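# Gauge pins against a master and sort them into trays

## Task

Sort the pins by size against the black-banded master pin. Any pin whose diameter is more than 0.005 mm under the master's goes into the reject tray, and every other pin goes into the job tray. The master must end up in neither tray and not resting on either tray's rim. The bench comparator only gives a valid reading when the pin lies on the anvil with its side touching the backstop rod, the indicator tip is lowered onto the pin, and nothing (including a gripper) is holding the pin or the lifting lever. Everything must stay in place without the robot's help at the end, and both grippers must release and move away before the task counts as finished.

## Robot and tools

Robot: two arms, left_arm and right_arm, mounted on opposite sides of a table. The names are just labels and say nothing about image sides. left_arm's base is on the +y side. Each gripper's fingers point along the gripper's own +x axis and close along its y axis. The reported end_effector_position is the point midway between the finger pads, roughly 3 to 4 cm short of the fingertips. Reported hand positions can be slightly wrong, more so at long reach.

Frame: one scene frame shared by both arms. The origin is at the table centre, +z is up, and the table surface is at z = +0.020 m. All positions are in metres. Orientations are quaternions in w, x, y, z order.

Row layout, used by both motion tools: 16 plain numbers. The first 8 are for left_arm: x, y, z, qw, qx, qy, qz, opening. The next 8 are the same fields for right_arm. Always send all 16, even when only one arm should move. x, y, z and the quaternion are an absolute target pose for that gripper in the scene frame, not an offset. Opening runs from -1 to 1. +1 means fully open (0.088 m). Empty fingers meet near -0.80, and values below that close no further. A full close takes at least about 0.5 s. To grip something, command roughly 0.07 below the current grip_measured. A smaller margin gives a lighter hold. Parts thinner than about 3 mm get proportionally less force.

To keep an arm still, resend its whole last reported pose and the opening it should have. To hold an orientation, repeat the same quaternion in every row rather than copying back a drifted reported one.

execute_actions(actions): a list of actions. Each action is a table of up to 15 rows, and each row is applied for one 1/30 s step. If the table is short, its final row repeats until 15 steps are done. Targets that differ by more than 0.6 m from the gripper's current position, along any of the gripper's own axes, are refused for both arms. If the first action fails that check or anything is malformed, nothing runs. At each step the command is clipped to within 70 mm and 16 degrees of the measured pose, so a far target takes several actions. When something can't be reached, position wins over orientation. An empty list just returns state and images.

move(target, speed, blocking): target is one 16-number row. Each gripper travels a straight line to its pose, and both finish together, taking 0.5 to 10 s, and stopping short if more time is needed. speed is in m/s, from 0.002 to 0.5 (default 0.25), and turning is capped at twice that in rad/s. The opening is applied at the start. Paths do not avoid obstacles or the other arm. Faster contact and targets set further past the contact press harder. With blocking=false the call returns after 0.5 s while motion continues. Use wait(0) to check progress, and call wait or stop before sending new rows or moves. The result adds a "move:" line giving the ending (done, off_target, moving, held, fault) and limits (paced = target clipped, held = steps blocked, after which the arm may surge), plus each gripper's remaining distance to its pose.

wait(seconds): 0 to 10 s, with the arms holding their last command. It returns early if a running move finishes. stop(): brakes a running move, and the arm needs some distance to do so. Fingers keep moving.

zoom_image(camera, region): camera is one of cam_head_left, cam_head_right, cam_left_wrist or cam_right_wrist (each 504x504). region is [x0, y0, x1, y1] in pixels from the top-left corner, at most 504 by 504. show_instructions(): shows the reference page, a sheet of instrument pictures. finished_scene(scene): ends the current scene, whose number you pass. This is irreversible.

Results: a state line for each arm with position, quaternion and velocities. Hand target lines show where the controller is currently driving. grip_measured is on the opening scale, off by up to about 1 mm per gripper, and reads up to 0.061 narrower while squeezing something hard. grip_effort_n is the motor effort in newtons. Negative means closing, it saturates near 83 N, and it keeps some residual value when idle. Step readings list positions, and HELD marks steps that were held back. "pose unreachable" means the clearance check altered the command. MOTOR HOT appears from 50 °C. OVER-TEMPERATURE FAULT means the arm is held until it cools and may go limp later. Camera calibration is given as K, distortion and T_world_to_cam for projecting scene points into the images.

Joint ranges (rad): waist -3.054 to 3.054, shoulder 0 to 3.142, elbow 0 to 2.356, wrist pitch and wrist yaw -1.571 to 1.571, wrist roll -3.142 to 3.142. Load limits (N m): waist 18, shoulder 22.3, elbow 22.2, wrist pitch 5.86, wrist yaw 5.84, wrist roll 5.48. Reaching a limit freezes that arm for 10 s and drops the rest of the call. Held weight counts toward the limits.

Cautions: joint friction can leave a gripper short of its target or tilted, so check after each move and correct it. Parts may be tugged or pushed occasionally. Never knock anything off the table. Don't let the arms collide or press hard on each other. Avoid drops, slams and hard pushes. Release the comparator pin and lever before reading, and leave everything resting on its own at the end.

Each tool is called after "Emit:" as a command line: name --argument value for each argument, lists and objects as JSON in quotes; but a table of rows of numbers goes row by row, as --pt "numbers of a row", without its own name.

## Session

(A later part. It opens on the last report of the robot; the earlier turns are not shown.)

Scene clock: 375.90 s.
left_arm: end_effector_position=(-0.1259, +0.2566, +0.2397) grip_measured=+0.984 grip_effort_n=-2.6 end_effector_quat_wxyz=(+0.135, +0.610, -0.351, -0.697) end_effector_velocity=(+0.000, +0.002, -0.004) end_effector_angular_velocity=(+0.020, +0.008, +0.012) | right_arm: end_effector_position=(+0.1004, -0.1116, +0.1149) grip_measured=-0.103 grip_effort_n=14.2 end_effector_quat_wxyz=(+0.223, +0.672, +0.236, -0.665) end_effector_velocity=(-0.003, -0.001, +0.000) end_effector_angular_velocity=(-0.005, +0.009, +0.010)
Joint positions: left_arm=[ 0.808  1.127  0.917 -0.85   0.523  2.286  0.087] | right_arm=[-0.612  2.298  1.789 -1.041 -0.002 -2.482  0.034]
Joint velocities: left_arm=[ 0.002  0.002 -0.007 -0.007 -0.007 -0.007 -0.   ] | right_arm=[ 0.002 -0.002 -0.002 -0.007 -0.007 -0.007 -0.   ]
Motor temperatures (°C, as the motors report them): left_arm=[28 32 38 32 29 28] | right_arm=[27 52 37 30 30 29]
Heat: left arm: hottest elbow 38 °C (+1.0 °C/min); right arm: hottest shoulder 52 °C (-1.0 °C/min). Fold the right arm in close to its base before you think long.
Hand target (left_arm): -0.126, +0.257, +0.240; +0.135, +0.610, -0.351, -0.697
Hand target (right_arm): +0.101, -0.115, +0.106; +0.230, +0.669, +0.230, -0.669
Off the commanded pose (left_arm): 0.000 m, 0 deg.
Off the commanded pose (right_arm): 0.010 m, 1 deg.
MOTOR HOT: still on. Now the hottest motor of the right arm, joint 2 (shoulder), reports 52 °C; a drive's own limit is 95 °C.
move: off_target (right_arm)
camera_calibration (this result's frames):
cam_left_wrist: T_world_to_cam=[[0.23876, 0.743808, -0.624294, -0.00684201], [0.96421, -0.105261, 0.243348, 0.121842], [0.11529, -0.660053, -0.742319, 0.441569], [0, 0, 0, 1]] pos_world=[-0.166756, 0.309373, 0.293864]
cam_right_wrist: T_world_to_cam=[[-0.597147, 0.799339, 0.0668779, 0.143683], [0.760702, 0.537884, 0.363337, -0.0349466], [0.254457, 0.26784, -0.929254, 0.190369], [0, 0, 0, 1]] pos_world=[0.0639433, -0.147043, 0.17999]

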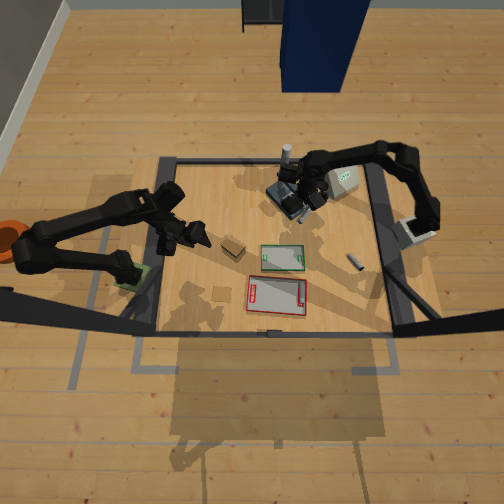

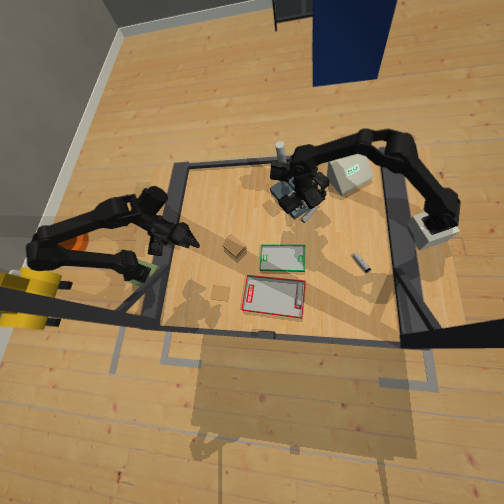

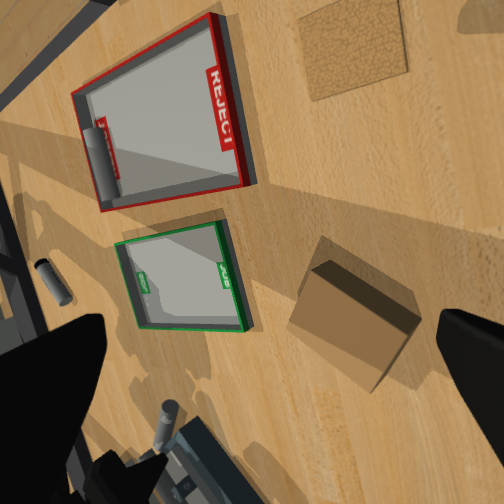

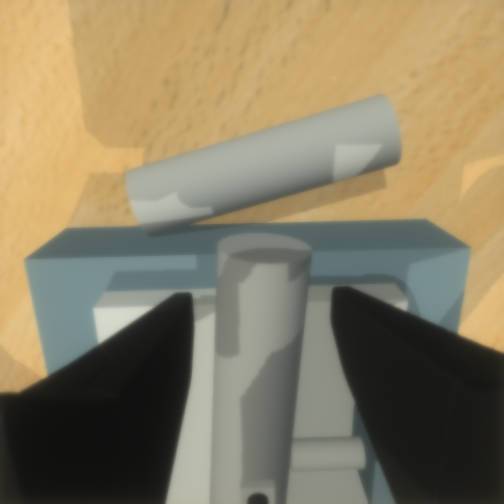

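Emit:
move --target '[-0.1259,0.2566,0.2397,0.135,0.610,-0.351,-0.697,1,0.101,-0.114,0.11,-0.230,-0.669,-0.230,0.669,-0.6]' --speed 0.05

Emit:
move --target '[-0.1259,0.2566,0.2397,0.135,0.610,-0.351,-0.697,1,0.114,-0.137,0.117,-0.230,-0.669,-0.230,0.669,-0.6]' --speed 0.03

Emit:
move --target '[-0.1259,0.2566,0.2397,0.135,0.610,-0.351,-0.697,1,0.112,-0.139,0.15,-0.230,-0.669,-0.230,0.669,-0.6]' --speed 0.08

Emit:
move --target '[-0.1259,0.2566,0.2397,0.135,0.610,-0.351,-0.697,1,-0.275,-0.06,0.13,0,-0.707,0,0.707,-0.6]' --speed 0.18

Emit:
move --target '[-0.1259,0.2566,0.2397,0.135,0.610,-0.351,-0.697,1,-0.28,-0.06,0.078,0,-0.707,0,0.707,-0.6]' --speed 0.06

Scene clock: 381.83 s.
left_arm: end_effector_position=(-0.1259, +0.2566, +0.2397) grip_measured=+0.984 grip_effort_n=-2.6 end_effector_quat_wxyz=(+0.135, +0.610, -0.351, -0.697) end_effector_velocity=(+0.001, +0.002, -0.002) end_effector_angular_velocity=(+0.018, -0.008, +0.014) | right_arm: end_effector_position=(+0.1015, -0.1135, +0.1147) grip_measured=-0.438 grip_effort_n=-83.5 end_effector_quat_wxyz=(+0.226, +0.673, +0.232, -0.665) end_effector_velocity=(+0.000, +0.001, +0.000) end_effector_angular_velocity=(+0.009, +0.005, +0.005)
Joint positions: left_arm=[ 0.808  1.127  0.917 -0.85   0.523  2.286  0.087] | right_arm=[-0.613  2.299  1.789 -1.048  0.004 -2.483  0.018]
Joint velocities: left_arm=[-0.002 -0.002 -0.002 -0.007 -0.022 -0.007 -0.   ] | right_arm=[-0.002 -0.002 -0.002  0.007 -0.007 -0.007 -0.   ]
Motor temperatures (°C, as the motors report them): left_arm=[28 32 38 32 29 28] | right_arm=[27 51 37 30 30 29]
Heat: left arm: hottest elbow 38 °C (+1.0 °C/min); right arm: hottest shoulder 51 °C (-1.0 °C/min). Fold the right arm in close to its base before you think long.
Hand target (left_arm): -0.126, +0.257, +0.240; +0.135, +0.610, -0.351, -0.697
Hand target (right_arm): +0.101, -0.114, +0.110; +0.230, +0.669, +0.230, -0.669
Off the commanded pose (left_arm): 0.000 m, 0 deg.
Off the commanded pose (right_arm): 0.005 m, 1 deg.
MOTOR HOT: still on. Now the hottest motor of the right arm, joint 2 (shoulder), reports 51 °C; a drive's own limit is 95 °C.
move: done
camera_calibration (this result's frames):
cam_left_wrist: T_world_to_cam=[[0.23876, 0.743808, -0.624294, -0.00684201], [0.96421, -0.105261, 0.243348, 0.121842], [0.11529, -0.660053, -0.742319, 0.441569], [0, 0, 0, 1]] pos_world=[-0.166756, 0.309373, 0.293864]
cam_right_wrist: T_world_to_cam=[[-0.597048, 0.800179, 0.0569929, 0.14707], [0.759209, 0.540672, 0.36232, -0.0341346], [0.259106, 0.259592, -0.93031, 0.189127], [0, 0, 0, 1]] pos_world=[0.0647191, -0.148323, 0.179932]

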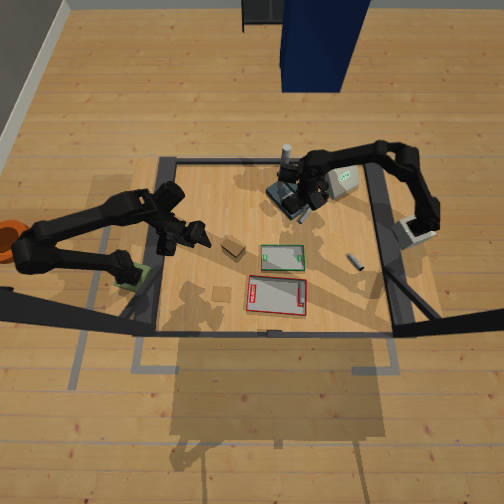

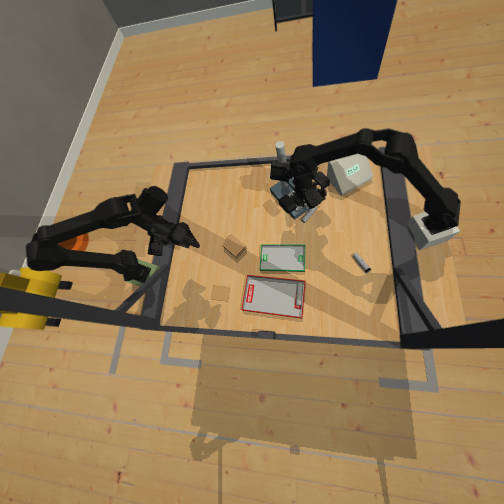

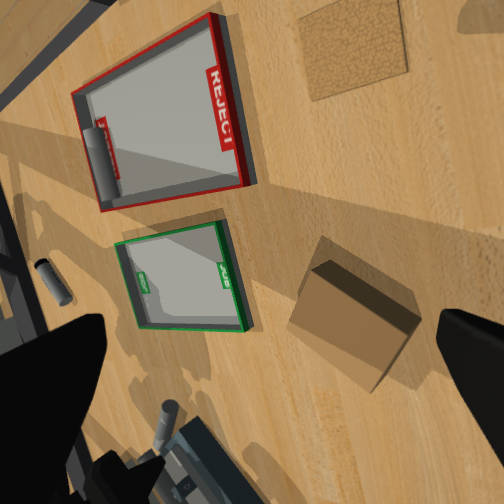

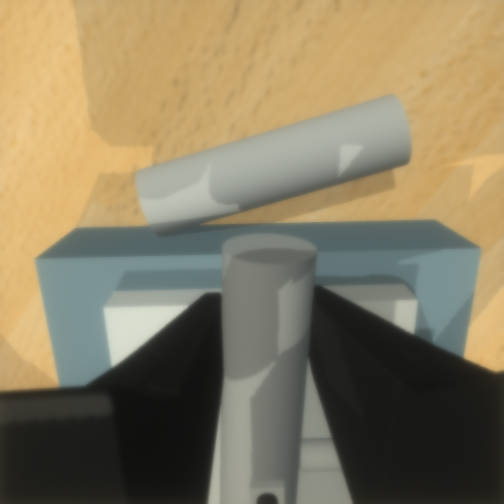

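Scene clock: 382.97 s.
left_arm: end_effector_position=(-0.1259, +0.2566, +0.2397) grip_measured=+0.984 grip_effort_n=-3.0 end_effector_quat_wxyz=(+0.135, +0.610, -0.351, -0.697) end_effector_velocity=(+0.001, -0.000, -0.000) end_effector_angular_velocity=(-0.002, -0.005, +0.007) | right_arm: end_effector_position=(+0.1110, -0.1325, +0.1136) grip_measured=-0.438 grip_effort_n=-83.5 end_effector_quat_wxyz=(+0.232, +0.668, +0.231, -0.669) end_effector_velocity=(-0.003, -0.001, +0.000) end_effector_angular_velocity=(-0.001, +0.023, +0.005)
Joint positions: left_arm=[ 0.808  1.127  0.917 -0.85   0.523  2.286  0.087] | right_arm=[-0.648  2.251  1.703 -1.026 -0.001 -2.523  0.018]
Joint velocities: left_arm=[-0.002 -0.002 -0.002  0.007 -0.007 -0.007 -0.   ] | right_arm=[-0.002 -0.002 -0.002 -0.007 -0.022 -0.007  0.   ]
Motor temperatures (°C, as the motors report them): left_arm=[28 32 38 32 29 28] | right_arm=[27 52 36 30 30 29]
Heat: left arm: hottest elbow 38 °C (+1.0 °C/min); right arm: hottest shoulder 52 °C (+0.0 °C/min). Fold the right arm in close to its base before you think long.
Hand target (left_arm): -0.126, +0.257, +0.240; +0.135, +0.610, -0.351, -0.697
Hand target (right_arm): +0.114, -0.137, +0.117; +0.230, +0.669, +0.230, -0.669
Off the commanded pose (left_arm): 0.000 m, 0 deg.
Off the commanded pose (right_arm): 0.006 m, 0 deg.
MOTOR HOT: still on. Now the hottest motor of the right arm, joint 2 (shoulder), reports 52 °C; a drive's own limit is 95 °C.
move: done
camera_calibration (this result's frames):
cam_left_wrist: T_world_to_cam=[[0.23876, 0.743808, -0.624294, -0.00684201], [0.96421, -0.105261, 0.243348, 0.121842], [0.11529, -0.660053, -0.742319, 0.441569], [0, 0, 0, 1]] pos_world=[-0.166756, 0.309373, 0.293864]
cam_right_wrist: T_world_to_cam=[[-0.601165, 0.797502, 0.0508985, 0.168781], [0.759211, 0.550101, 0.347832, -0.0277117], [0.249398, 0.247747, -0.936174, 0.190776], [0, 0, 0, 1]] pos_world=[0.0749253, -0.166623, 0.179648]

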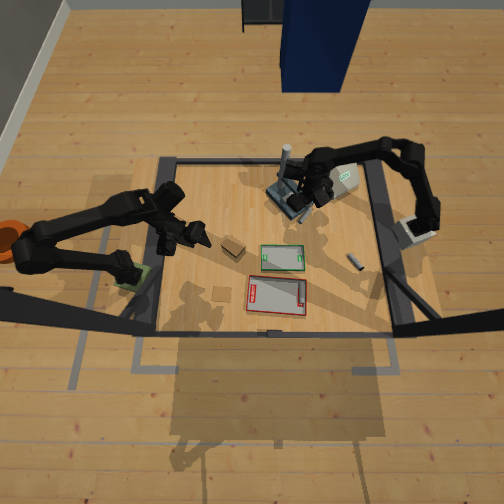

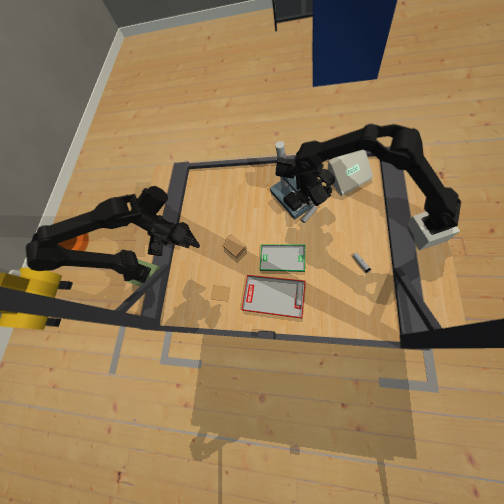

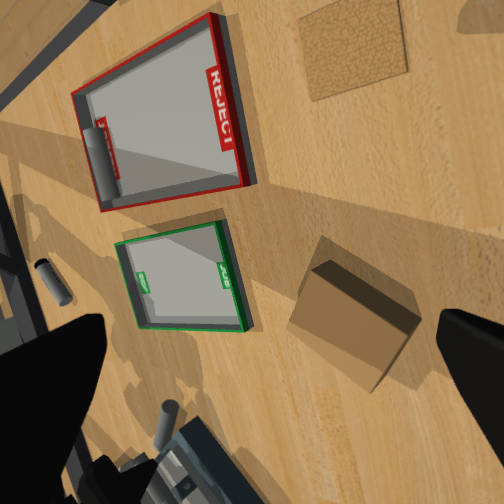

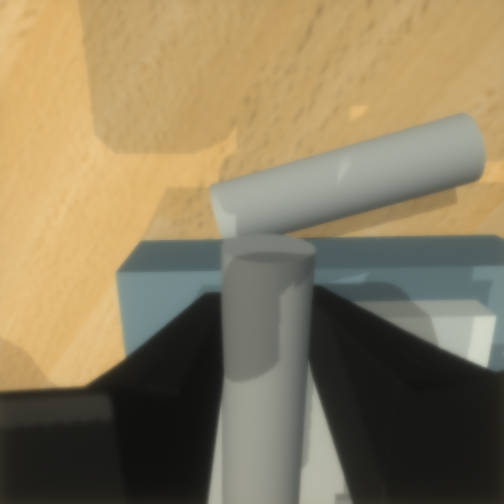

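Scene clock: 383.87 s.
left_arm: end_effector_position=(-0.1259, +0.2566, +0.2397) grip_measured=+0.984 grip_effort_n=-2.6 end_effector_quat_wxyz=(+0.135, +0.610, -0.351, -0.697) end_effector_velocity=(-0.002, +0.002, -0.000) end_effector_angular_velocity=(+0.007, +0.000, +0.002) | right_arm: end_effector_position=(+0.1098, -0.1425, +0.1402) grip_measured=-0.438 grip_effort_n=-83.5 end_effector_quat_wxyz=(+0.237, +0.663, +0.222, -0.674) end_effector_velocity=(-0.001, -0.002, +0.002) end_effector_angular_velocity=(-0.000, +0.008, -0.010)
Joint positions: left_arm=[ 0.808  1.127  0.917 -0.85   0.523  2.286  0.087] | right_arm=[-0.652  2.203  1.732 -1.126 -0.001 -2.523  0.018]
Joint velocities: left_arm=[-0.007 -0.007 -0.002 -0.007 -0.007 -0.007  0.   ] | right_arm=[-0.002 -0.007 -0.002 -0.007 -0.007  0.007  0.   ]
Motor temperatures (°C, as the motors report them): left_arm=[28 32 38 32 29 28] | right_arm=[27 52 36 30 30 29]
Heat: left arm: hottest elbow 38 °C (+1.0 °C/min); right arm: hottest shoulder 52 °C (+0.0 °C/min). Fold the right arm in close to its base before you think long.
Hand target (left_arm): -0.126, +0.257, +0.240; +0.135, +0.610, -0.351, -0.697
Hand target (right_arm): +0.112, -0.140, +0.150; +0.230, +0.669, +0.230, -0.669
Off the commanded pose (left_arm): 0.000 m, 0 deg.
Off the commanded pose (right_arm): 0.011 m, 1 deg.
MOTOR HOT: still on. Now the hottest motor of the right arm, joint 2 (shoulder), reports 52 °C; a drive's own limit is 95 °C.
move: off_target (right_arm)
camera_calibration (this result's frames):
cam_left_wrist: T_world_to_cam=[[0.23876, 0.743808, -0.624294, -0.00684201], [0.96421, -0.105261, 0.243348, 0.121842], [0.11529, -0.660053, -0.742319, 0.441569], [0, 0, 0, 1]] pos_world=[-0.166756, 0.309373, 0.293864]
cam_right_wrist: T_world_to_cam=[[-0.59752, 0.800998, 0.0370362, 0.176807], [0.763774, 0.554472, 0.330469, -0.0279873], [0.24417, 0.225749, -0.94309, 0.216813], [0, 0, 0, 1]] pos_world=[0.0740827, -0.175049, 0.207174]

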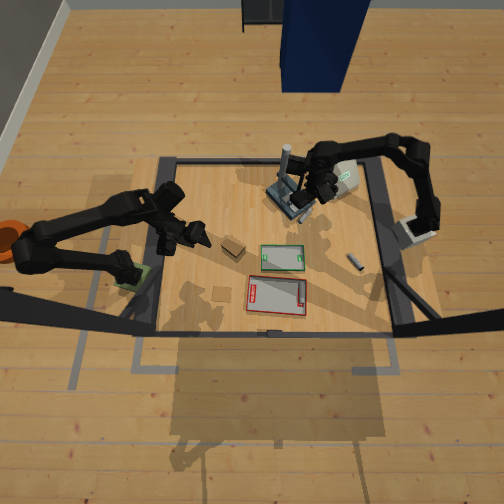

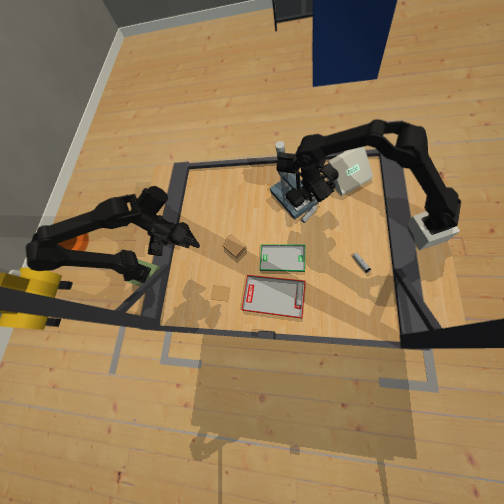

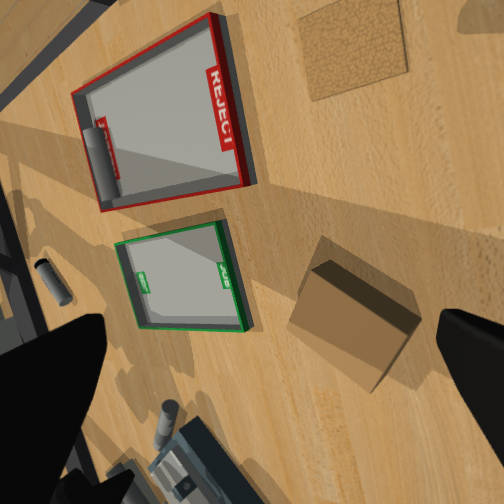

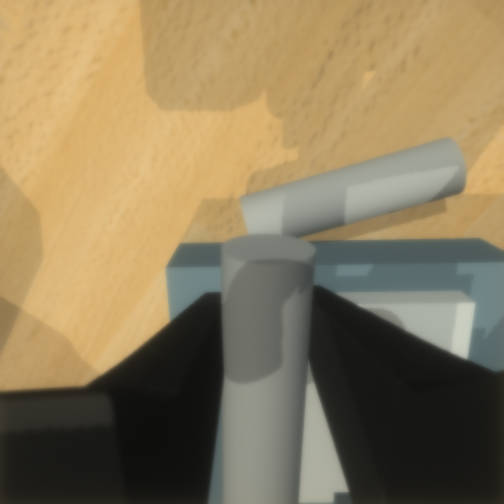

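Scene clock: 386.60 s.
left_arm: end_effector_position=(-0.1259, +0.2566, +0.2397) grip_measured=+0.984 grip_effort_n=-2.6 end_effector_quat_wxyz=(+0.135, +0.610, -0.351, -0.697) end_effector_velocity=(-0.002, +0.001, -0.002) end_effector_angular_velocity=(+0.009, +0.016, -0.000) | right_arm: end_effector_position=(-0.2753, -0.0662, +0.1319) grip_measured=-0.438 grip_effort_n=-83.5 end_effector_quat_wxyz=(+0.064, -0.661, -0.069, +0.745) end_effector_velocity=(-0.003, -0.000, +0.001) end_effector_angular_velocity=(+0.004, +0.008, +0.011)
Joint positions: left_arm=[ 0.808  1.127  0.917 -0.85   0.523  2.286  0.087] | right_arm=[ 0.146  2.582  2.349 -1.114 -0.013 -1.069  0.018]
Joint velocities: left_arm=[-0.002  0.002 -0.002 -0.007  0.007 -0.007 -0.   ] | right_arm=[ 0.002 -0.002 -0.002  0.007 -0.007 -0.007 -0.   ]
Motor temperatures (°C, as the motors report them): left_arm=[28 32 38 32 29 28] | right_arm=[27 52 37 30 30 29]
Heat: left arm: hottest elbow 38 °C (+1.0 °C/min); right arm: hottest shoulder 52 °C (-1.0 °C/min). Fold the right arm in close to its base before you think long.
Hand target (left_arm): -0.126, +0.257, +0.240; +0.135, +0.610, -0.351, -0.697
Hand target (right_arm): -0.276, -0.063, +0.131; -0.070, +0.659, +0.070, -0.746
Off the commanded pose (left_arm): 0.000 m, 0 deg.
Off the commanded pose (right_arm): 0.007 m, 13 deg.
MOTOR HOT: still on. Now the hottest motor of the right arm, joint 2 (shoulder), reports 52 °C; a drive's own limit is 95 °C.
joint sent to its limit (right arm) — the command would take joint 3 (elbow) past its upper limit, so that joint was sent only as far as its limit.
move: off_target (right_arm)
camera_calibration (this result's frames):
cam_left_wrist: T_world_to_cam=[[0.23876, 0.743808, -0.624294, -0.00684201], [0.96421, -0.105261, 0.243348, 0.121842], [0.11529, -0.660053, -0.742319, 0.441569], [0, 0, 0, 1]] pos_world=[-0.166756, 0.309373, 0.293864]
cam_right_wrist: T_world_to_cam=[[0.0301262, 0.971286, 0.236002, 0.0436824], [0.970813, -0.0846377, 0.224407, 0.255242], [0.237938, 0.222353, -0.945487, 0.284199], [0, 0, 0, 1]] pos_world=[-0.31673, -0.0840175, 0.201119]

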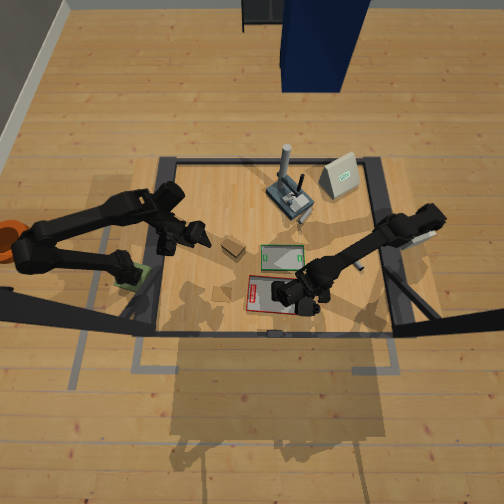

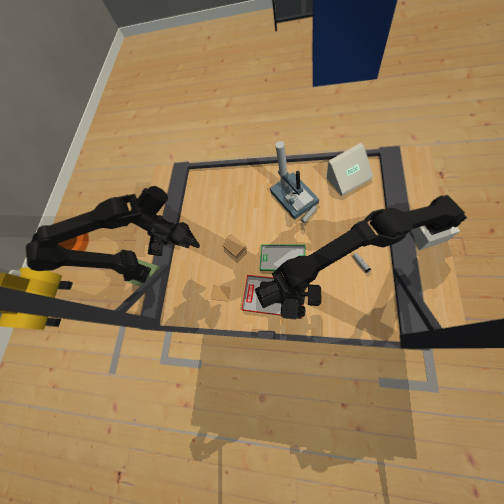

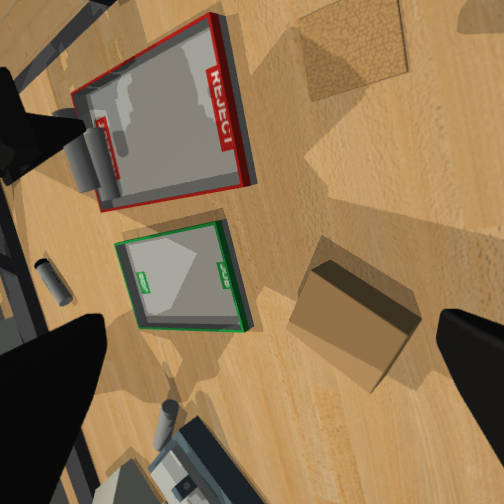

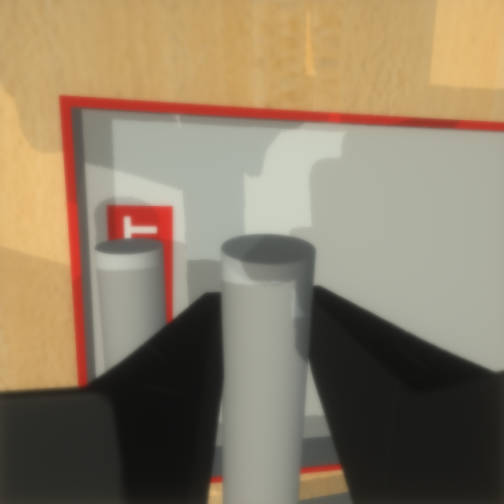

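Scene clock: 388.70 s.
left_arm: end_effector_position=(-0.1259, +0.2566, +0.2397) grip_measured=+0.984 grip_effort_n=-2.6 end_effector_quat_wxyz=(+0.135, +0.610, -0.351, -0.697) end_effector_velocity=(-0.001, -0.001, +0.001) end_effector_angular_velocity=(-0.008, +0.006, -0.000) | right_arm: end_effector_position=(-0.2781, -0.0611, +0.0865) grip_measured=-0.438 grip_effort_n=-83.5 end_effector_quat_wxyz=(+0.060, -0.669, -0.061, +0.739) end_effector_velocity=(-0.001, -0.003, +0.000) end_effector_angular_velocity=(-0.008, -0.001, +0.025)
Joint positions: left_arm=[ 0.808  1.127  0.917 -0.85   0.523  2.286  0.087] | right_arm=[ 0.148  2.677  2.354 -1.05  -0.003 -1.061  0.018]
Joint velocities: left_arm=[-0.002 -0.002 -0.002  0.007  0.007 -0.007 -0.   ] | right_arm=[ 0.002 -0.002 -0.002 -0.007 -0.007 -0.022 -0.   ]
Motor temperatures (°C, as the motors report them): left_arm=[28 32 38 32 29 28] | right_arm=[27 53 37 30 30 29]
Heat: left arm: hottest elbow 38 °C (+1.0 °C/min); right arm: hottest shoulder 53 °C (+0.0 °C/min). Fold the right arm in close to its base before you think long.
Hand target (left_arm): -0.126, +0.257, +0.240; +0.135, +0.610, -0.351, -0.697
Hand target (right_arm): -0.280, -0.060, +0.078; -0.060, +0.670, +0.059, -0.738
Off the commanded pose (left_arm): 0.000 m, 0 deg.
Off the commanded pose (right_arm): 0.009 m, 11 deg.
MOTOR HOT: still on. Now the hottest motor of the right arm, joint 2 (shoulder), reports 53 °C; a drive's own limit is 95 °C.
joint sent to its limit (right arm) — the command would take joint 3 (elbow) past its upper limit, so that joint was sent only as far as its limit.
move: off_target (right_arm)
camera_calibration (this result's frames):
cam_left_wrist: T_world_to_cam=[[0.23876, 0.743808, -0.624294, -0.00684201], [0.96421, -0.105261, 0.243348, 0.121842], [0.11529, -0.660053, -0.742319, 0.441569], [0, 0, 0, 1]] pos_world=[-0.166756, 0.309373, 0.293864]
cam_right_wrist: T_world_to_cam=[[0.0327398, 0.975258, 0.218633, 0.0519649], [0.965619, -0.087309, 0.244861, 0.265249], [0.257891, 0.2031, -0.944586, 0.24506], [0, 0, 0, 1]] pos_world=[-0.321029, -0.0772923, 0.155171]

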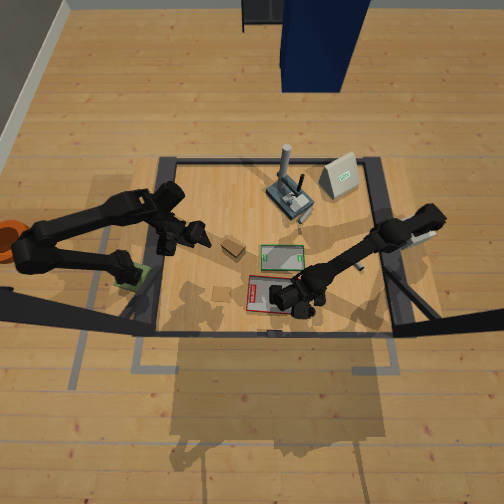

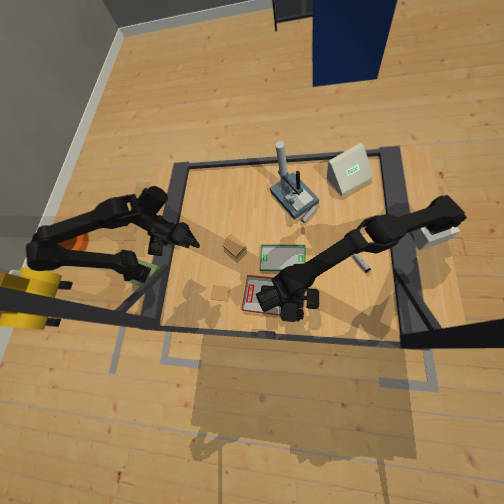

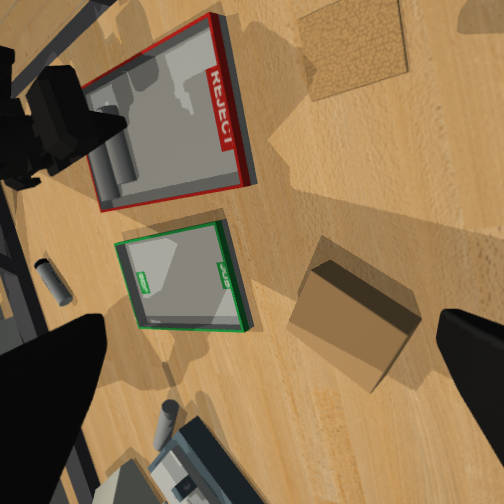

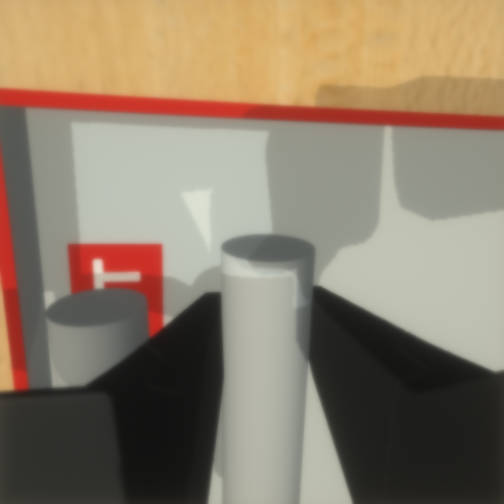

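Emit:
move --target '[-0.1259,0.2566,0.2397,0.135,0.610,-0.351,-0.697,1,-0.28,-0.06,0.078,0,-0.707,0,0.707,-0.15]'

Emit:
move --target '[-0.1259,0.2566,0.2397,0.135,0.610,-0.351,-0.697,1,-0.275,-0.065,0.13,0,-0.707,0,0.707,-0.15]' --speed 0.1

Emit:
move --target '[-0.1259,0.2566,0.2397,0.135,0.610,-0.351,-0.697,1,0.057,-0.126,0.12,0.2185,-0.6724,0.2185,0.6724,0.0]' --speed 0.18

Scene clock: 394.30 s.
left_arm: end_effector_position=(-0.1259, +0.2566, +0.2397) grip_measured=+0.984 grip_effort_n=-2.6 end_effector_quat_wxyz=(+0.135, +0.610, -0.351, -0.697) end_effector_velocity=(+0.002, +0.001, -0.003) end_effector_angular_velocity=(+0.009, -0.013, +0.014) | right_arm: end_effector_position=(-0.2786, -0.0599, +0.0870) grip_measured=-0.155 grip_effort_n=14.2 end_effector_quat_wxyz=(+0.062, -0.668, -0.062, +0.739) end_effector_velocity=(+0.001, -0.002, -0.002) end_effector_angular_velocity=(-0.012, -0.004, +0.021)
Joint positions: left_arm=[ 0.808  1.127  0.917 -0.85   0.523  2.286  0.087] | right_arm=[ 0.148  2.678  2.357 -1.048 -0.001 -1.061  0.031]
Joint velocities: left_arm=[-0.002 -0.002 -0.007  0.007 -0.022 -0.007 -0.   ] | right_arm=[-0.002  0.002 -0.002 -0.007 -0.007 -0.022  0.   ]
Motor temperatures (°C, as the motors report them): left_arm=[28 32 38 32 29 28] | right_arm=[27 53 38 30 30 29]
Heat: left arm: hottest elbow 38 °C (+1.0 °C/min); right arm: hottest shoulder 53 °C (+1.0 °C/min). Fold the right arm in close to its base before you think long.
Hand target (left_arm): -0.126, +0.257, +0.240; +0.135, +0.610, -0.351, -0.697
Hand target (right_arm): -0.280, -0.061, +0.078; -0.059, +0.671, +0.059, -0.737
Off the commanded pose (left_arm): 0.000 m, 0 deg.
Off the commanded pose (right_arm): 0.009 m, 12 deg.
MOTOR HOT: still on. Now the hottest motor of the right arm, joint 2 (shoulder), reports 53 °C; a drive's own limit is 95 °C.
joint sent to its limit (right arm) — the command would take joint 3 (elbow) past its upper limit, so that joint was sent only as far as its limit.
move: off_target (right_arm)
camera_calibration (this result's frames):
cam_left_wrist: T_world_to_cam=[[0.23876, 0.743808, -0.624294, -0.00684201], [0.96421, -0.105261, 0.243348, 0.121842], [0.11529, -0.660053, -0.742319, 0.441569], [0, 0, 0, 1]] pos_world=[-0.166756, 0.309373, 0.293864]
cam_right_wrist: T_world_to_cam=[[0.0332818, 0.974129, 0.223527, 0.050355], [0.965865, -0.0888367, 0.243339, 0.265727], [0.256901, 0.207798, -0.943834, 0.245353], [0, 0, 0, 1]] pos_world=[-0.321364, -0.0764298, 0.155655]

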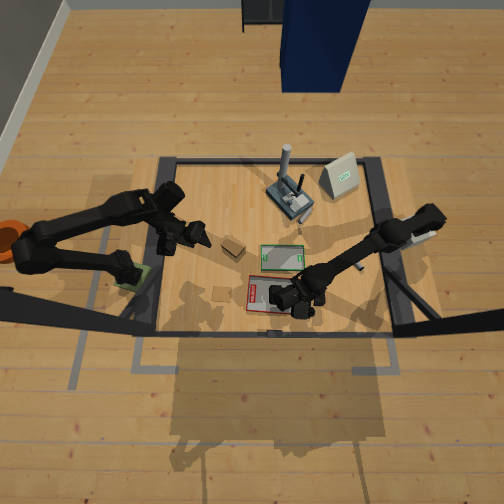

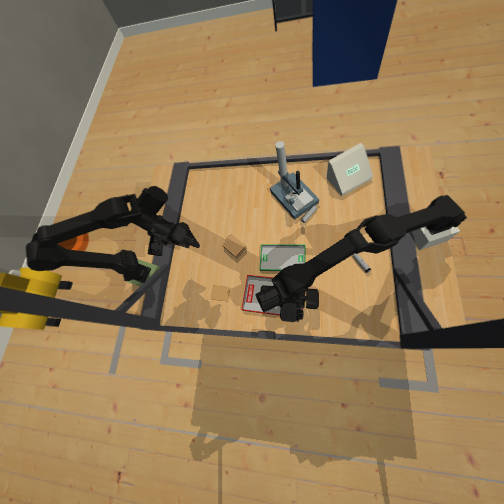

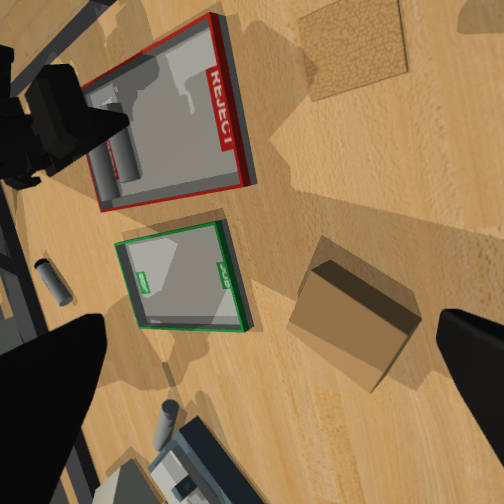

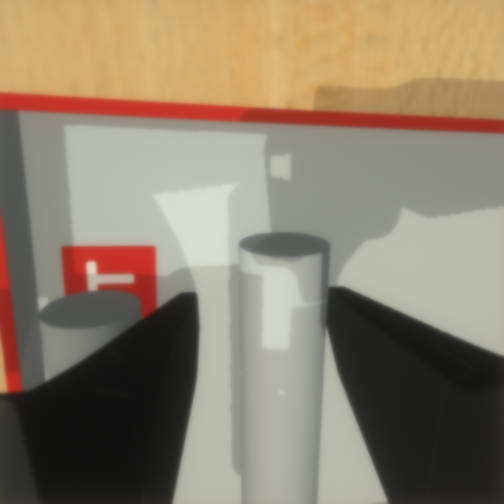

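Scene clock: 395.70 s.
left_arm: end_effector_position=(-0.1259, +0.2566, +0.2397) grip_measured=+0.984 grip_effort_n=-2.6 end_effector_quat_wxyz=(+0.135, +0.610, -0.351, -0.697) end_effector_velocity=(-0.001, +0.002, -0.001) end_effector_angular_velocity=(+0.014, +0.012, +0.018) | right_arm: end_effector_position=(-0.2737, -0.0685, +0.1188) grip_measured=-0.153 grip_effort_n=14.2 end_effector_quat_wxyz=(+0.059, -0.670, -0.059, +0.737) end_effector_velocity=(+0.005, -0.003, -0.003) end_effector_angular_velocity=(-0.028, -0.006, -0.013)
Joint positions: left_arm=[ 0.808  1.127  0.917 -0.85   0.523  2.286  0.087] | right_arm=[ 0.148  2.611  2.358 -1.126 -0.001 -1.061  0.031]
Joint velocities: left_arm=[-0.002 -0.002 -0.002 -0.007 -0.007 -0.022 -0.   ] | right_arm=[-0.007  0.002 -0.002 -0.022 -0.007  0.007 -0.   ]
Motor temperatures (°C, as the motors report them): left_arm=[28 32 38 32 29 28] | right_arm=[27 54 38 30 30 29]
Heat: left arm: hottest elbow 38 °C (+1.0 °C/min); right arm: hottest shoulder 54 °C (+1.0 °C/min). Fold the right arm in close to its base before you think long.
Hand target (left_arm): -0.126, +0.257, +0.240; +0.135, +0.610, -0.351, -0.697
Hand target (right_arm): -0.274, -0.066, +0.130; -0.065, +0.666, +0.065, -0.740
Off the commanded pose (left_arm): 0.000 m, 0 deg.
Off the commanded pose (right_arm): 0.012 m, 11 deg.
MOTOR HOT: still on. Now the hottest motor of the right arm, joint 2 (shoulder), reports 54 °C; a drive's own limit is 95 °C.
joint sent to its limit (right arm) — the command would take joint 3 (elbow) past its upper limit, so that joint was sent only as far as its limit.
move: off_target (right_arm)
camera_calibration (this result's frames):
cam_left_wrist: T_world_to_cam=[[0.23876, 0.743808, -0.624294, -0.00684201], [0.96421, -0.105261, 0.243348, 0.121842], [0.11529, -0.660053, -0.742319, 0.441569], [0, 0, 0, 1]] pos_world=[-0.166756, 0.309373, 0.293864]
cam_right_wrist: T_world_to_cam=[[0.03214, 0.976172, 0.214605, 0.0523341], [0.964581, -0.0865407, 0.249187, 0.251682], [0.261821, 0.198995, -0.944378, 0.276783], [0, 0, 0, 1]] pos_world=[-0.316917, -0.0843849, 0.187441]

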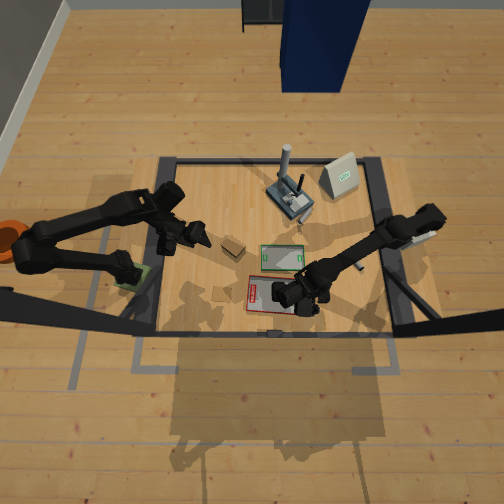

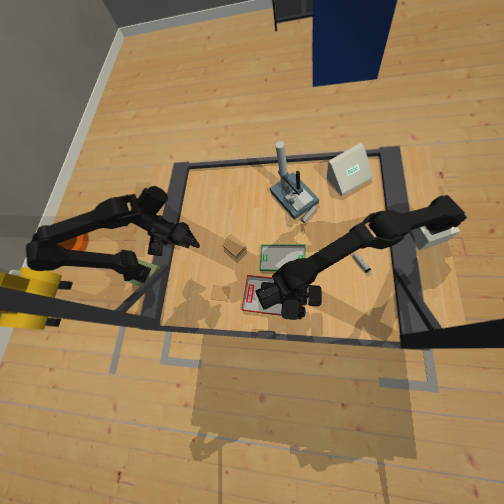

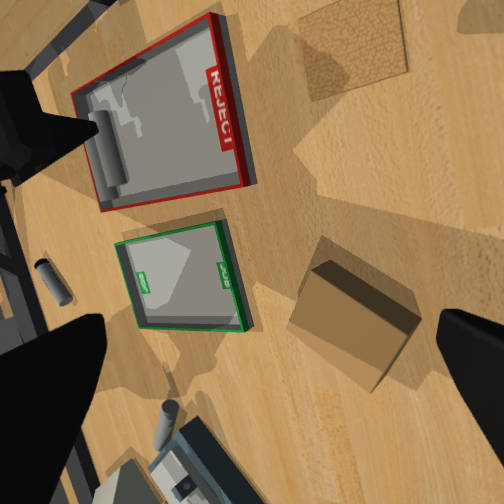

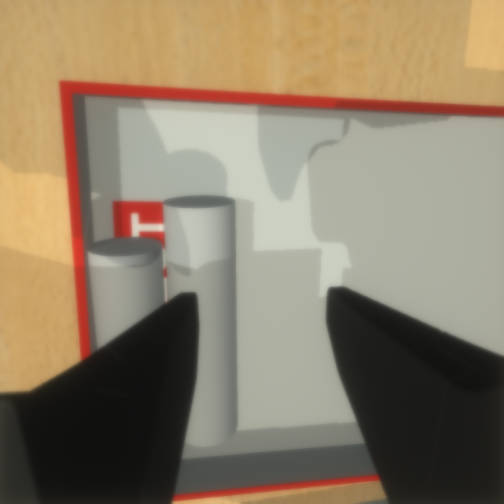

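Scene clock: 398.03 s.
left_arm: end_effector_position=(-0.1259, +0.2566, +0.2397) grip_measured=+0.984 grip_effort_n=-2.6 end_effector_quat_wxyz=(+0.135, +0.610, -0.351, -0.697) end_effector_velocity=(-0.004, +0.002, -0.002) end_effector_angular_velocity=(+0.009, +0.016, -0.005) | right_arm: end_effector_position=(+0.0562, -0.1256, +0.1143) grip_measured=-0.003 grip_effort_n=14.2 end_effector_quat_wxyz=(+0.218, -0.674, +0.221, +0.670) end_effector_velocity=(-0.002, -0.000, +0.002) end_effector_angular_velocity=(+0.001, +0.022, +0.005)
Joint positions: left_arm=[ 0.808  1.127  0.917 -0.85   0.523  2.286  0.087] | right_arm=[-0.516  2.232  1.674 -1.018  0.004 -1.096  0.039]
Joint velocities: left_arm=[-0.007 -0.002 -0.007 -0.007  0.007 -0.007  0.   ] | right_arm=[-0.002 -0.002  0.002 -0.007 -0.022 -0.007 -0.   ]
Motor temperatures (°C, as the motors report them): left_arm=[28 32 38 32 29 28] | right_arm=[27 55 37 30 30 29]
Heat: left arm: hottest elbow 38 °C (+1.0 °C/min); right arm: hottest shoulder 55 °C (+2.0 °C/min). Fold the right arm in close to its base before you think long.
Hand target (left_arm): -0.126, +0.257, +0.240; +0.135, +0.610, -0.351, -0.697
Hand target (right_arm): +0.058, -0.124, +0.119; -0.221, +0.674, -0.216, -0.670
Off the commanded pose (left_arm): 0.000 m, 0 deg.
Off the commanded pose (right_arm): 0.006 m, 0 deg.
MOTOR HOT: still on. Now the hottest motor of the right arm, joint 2 (shoulder), reports 55 °C; a drive's own limit is 95 °C.
move: done
camera_calibration (this result's frames):
cam_left_wrist: T_world_to_cam=[[0.23876, 0.743808, -0.624294, -0.00684201], [0.96421, -0.105261, 0.243348, 0.121842], [0.11529, -0.660053, -0.742319, 0.441569], [0, 0, 0, 1]] pos_world=[-0.166756, 0.309373, 0.293864]
cam_right_wrist: T_world_to_cam=[[0.604045, 0.795408, 0.0495553, 0.0625104], [0.733496, -0.579189, 0.355701, -0.131458], [0.31163, -0.178511, -0.933285, 0.145977], [0, 0, 0, 1]] pos_world=[0.0131741, -0.0998017, 0.1799]

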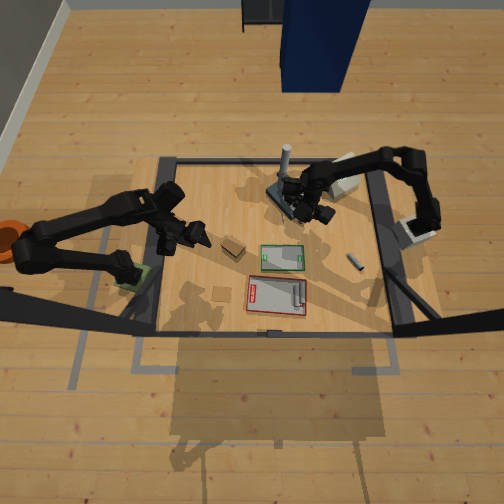

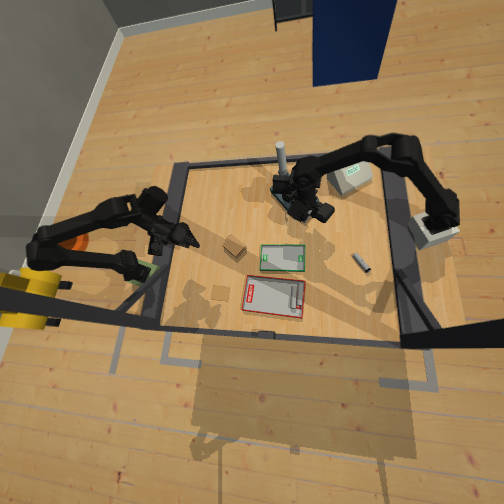

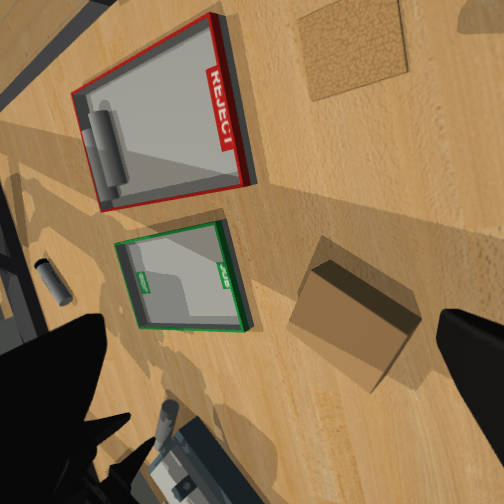

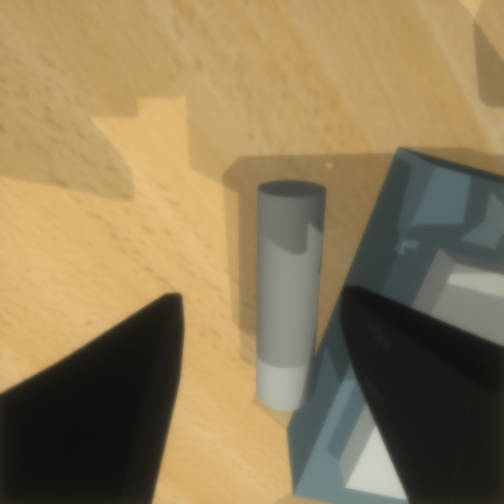

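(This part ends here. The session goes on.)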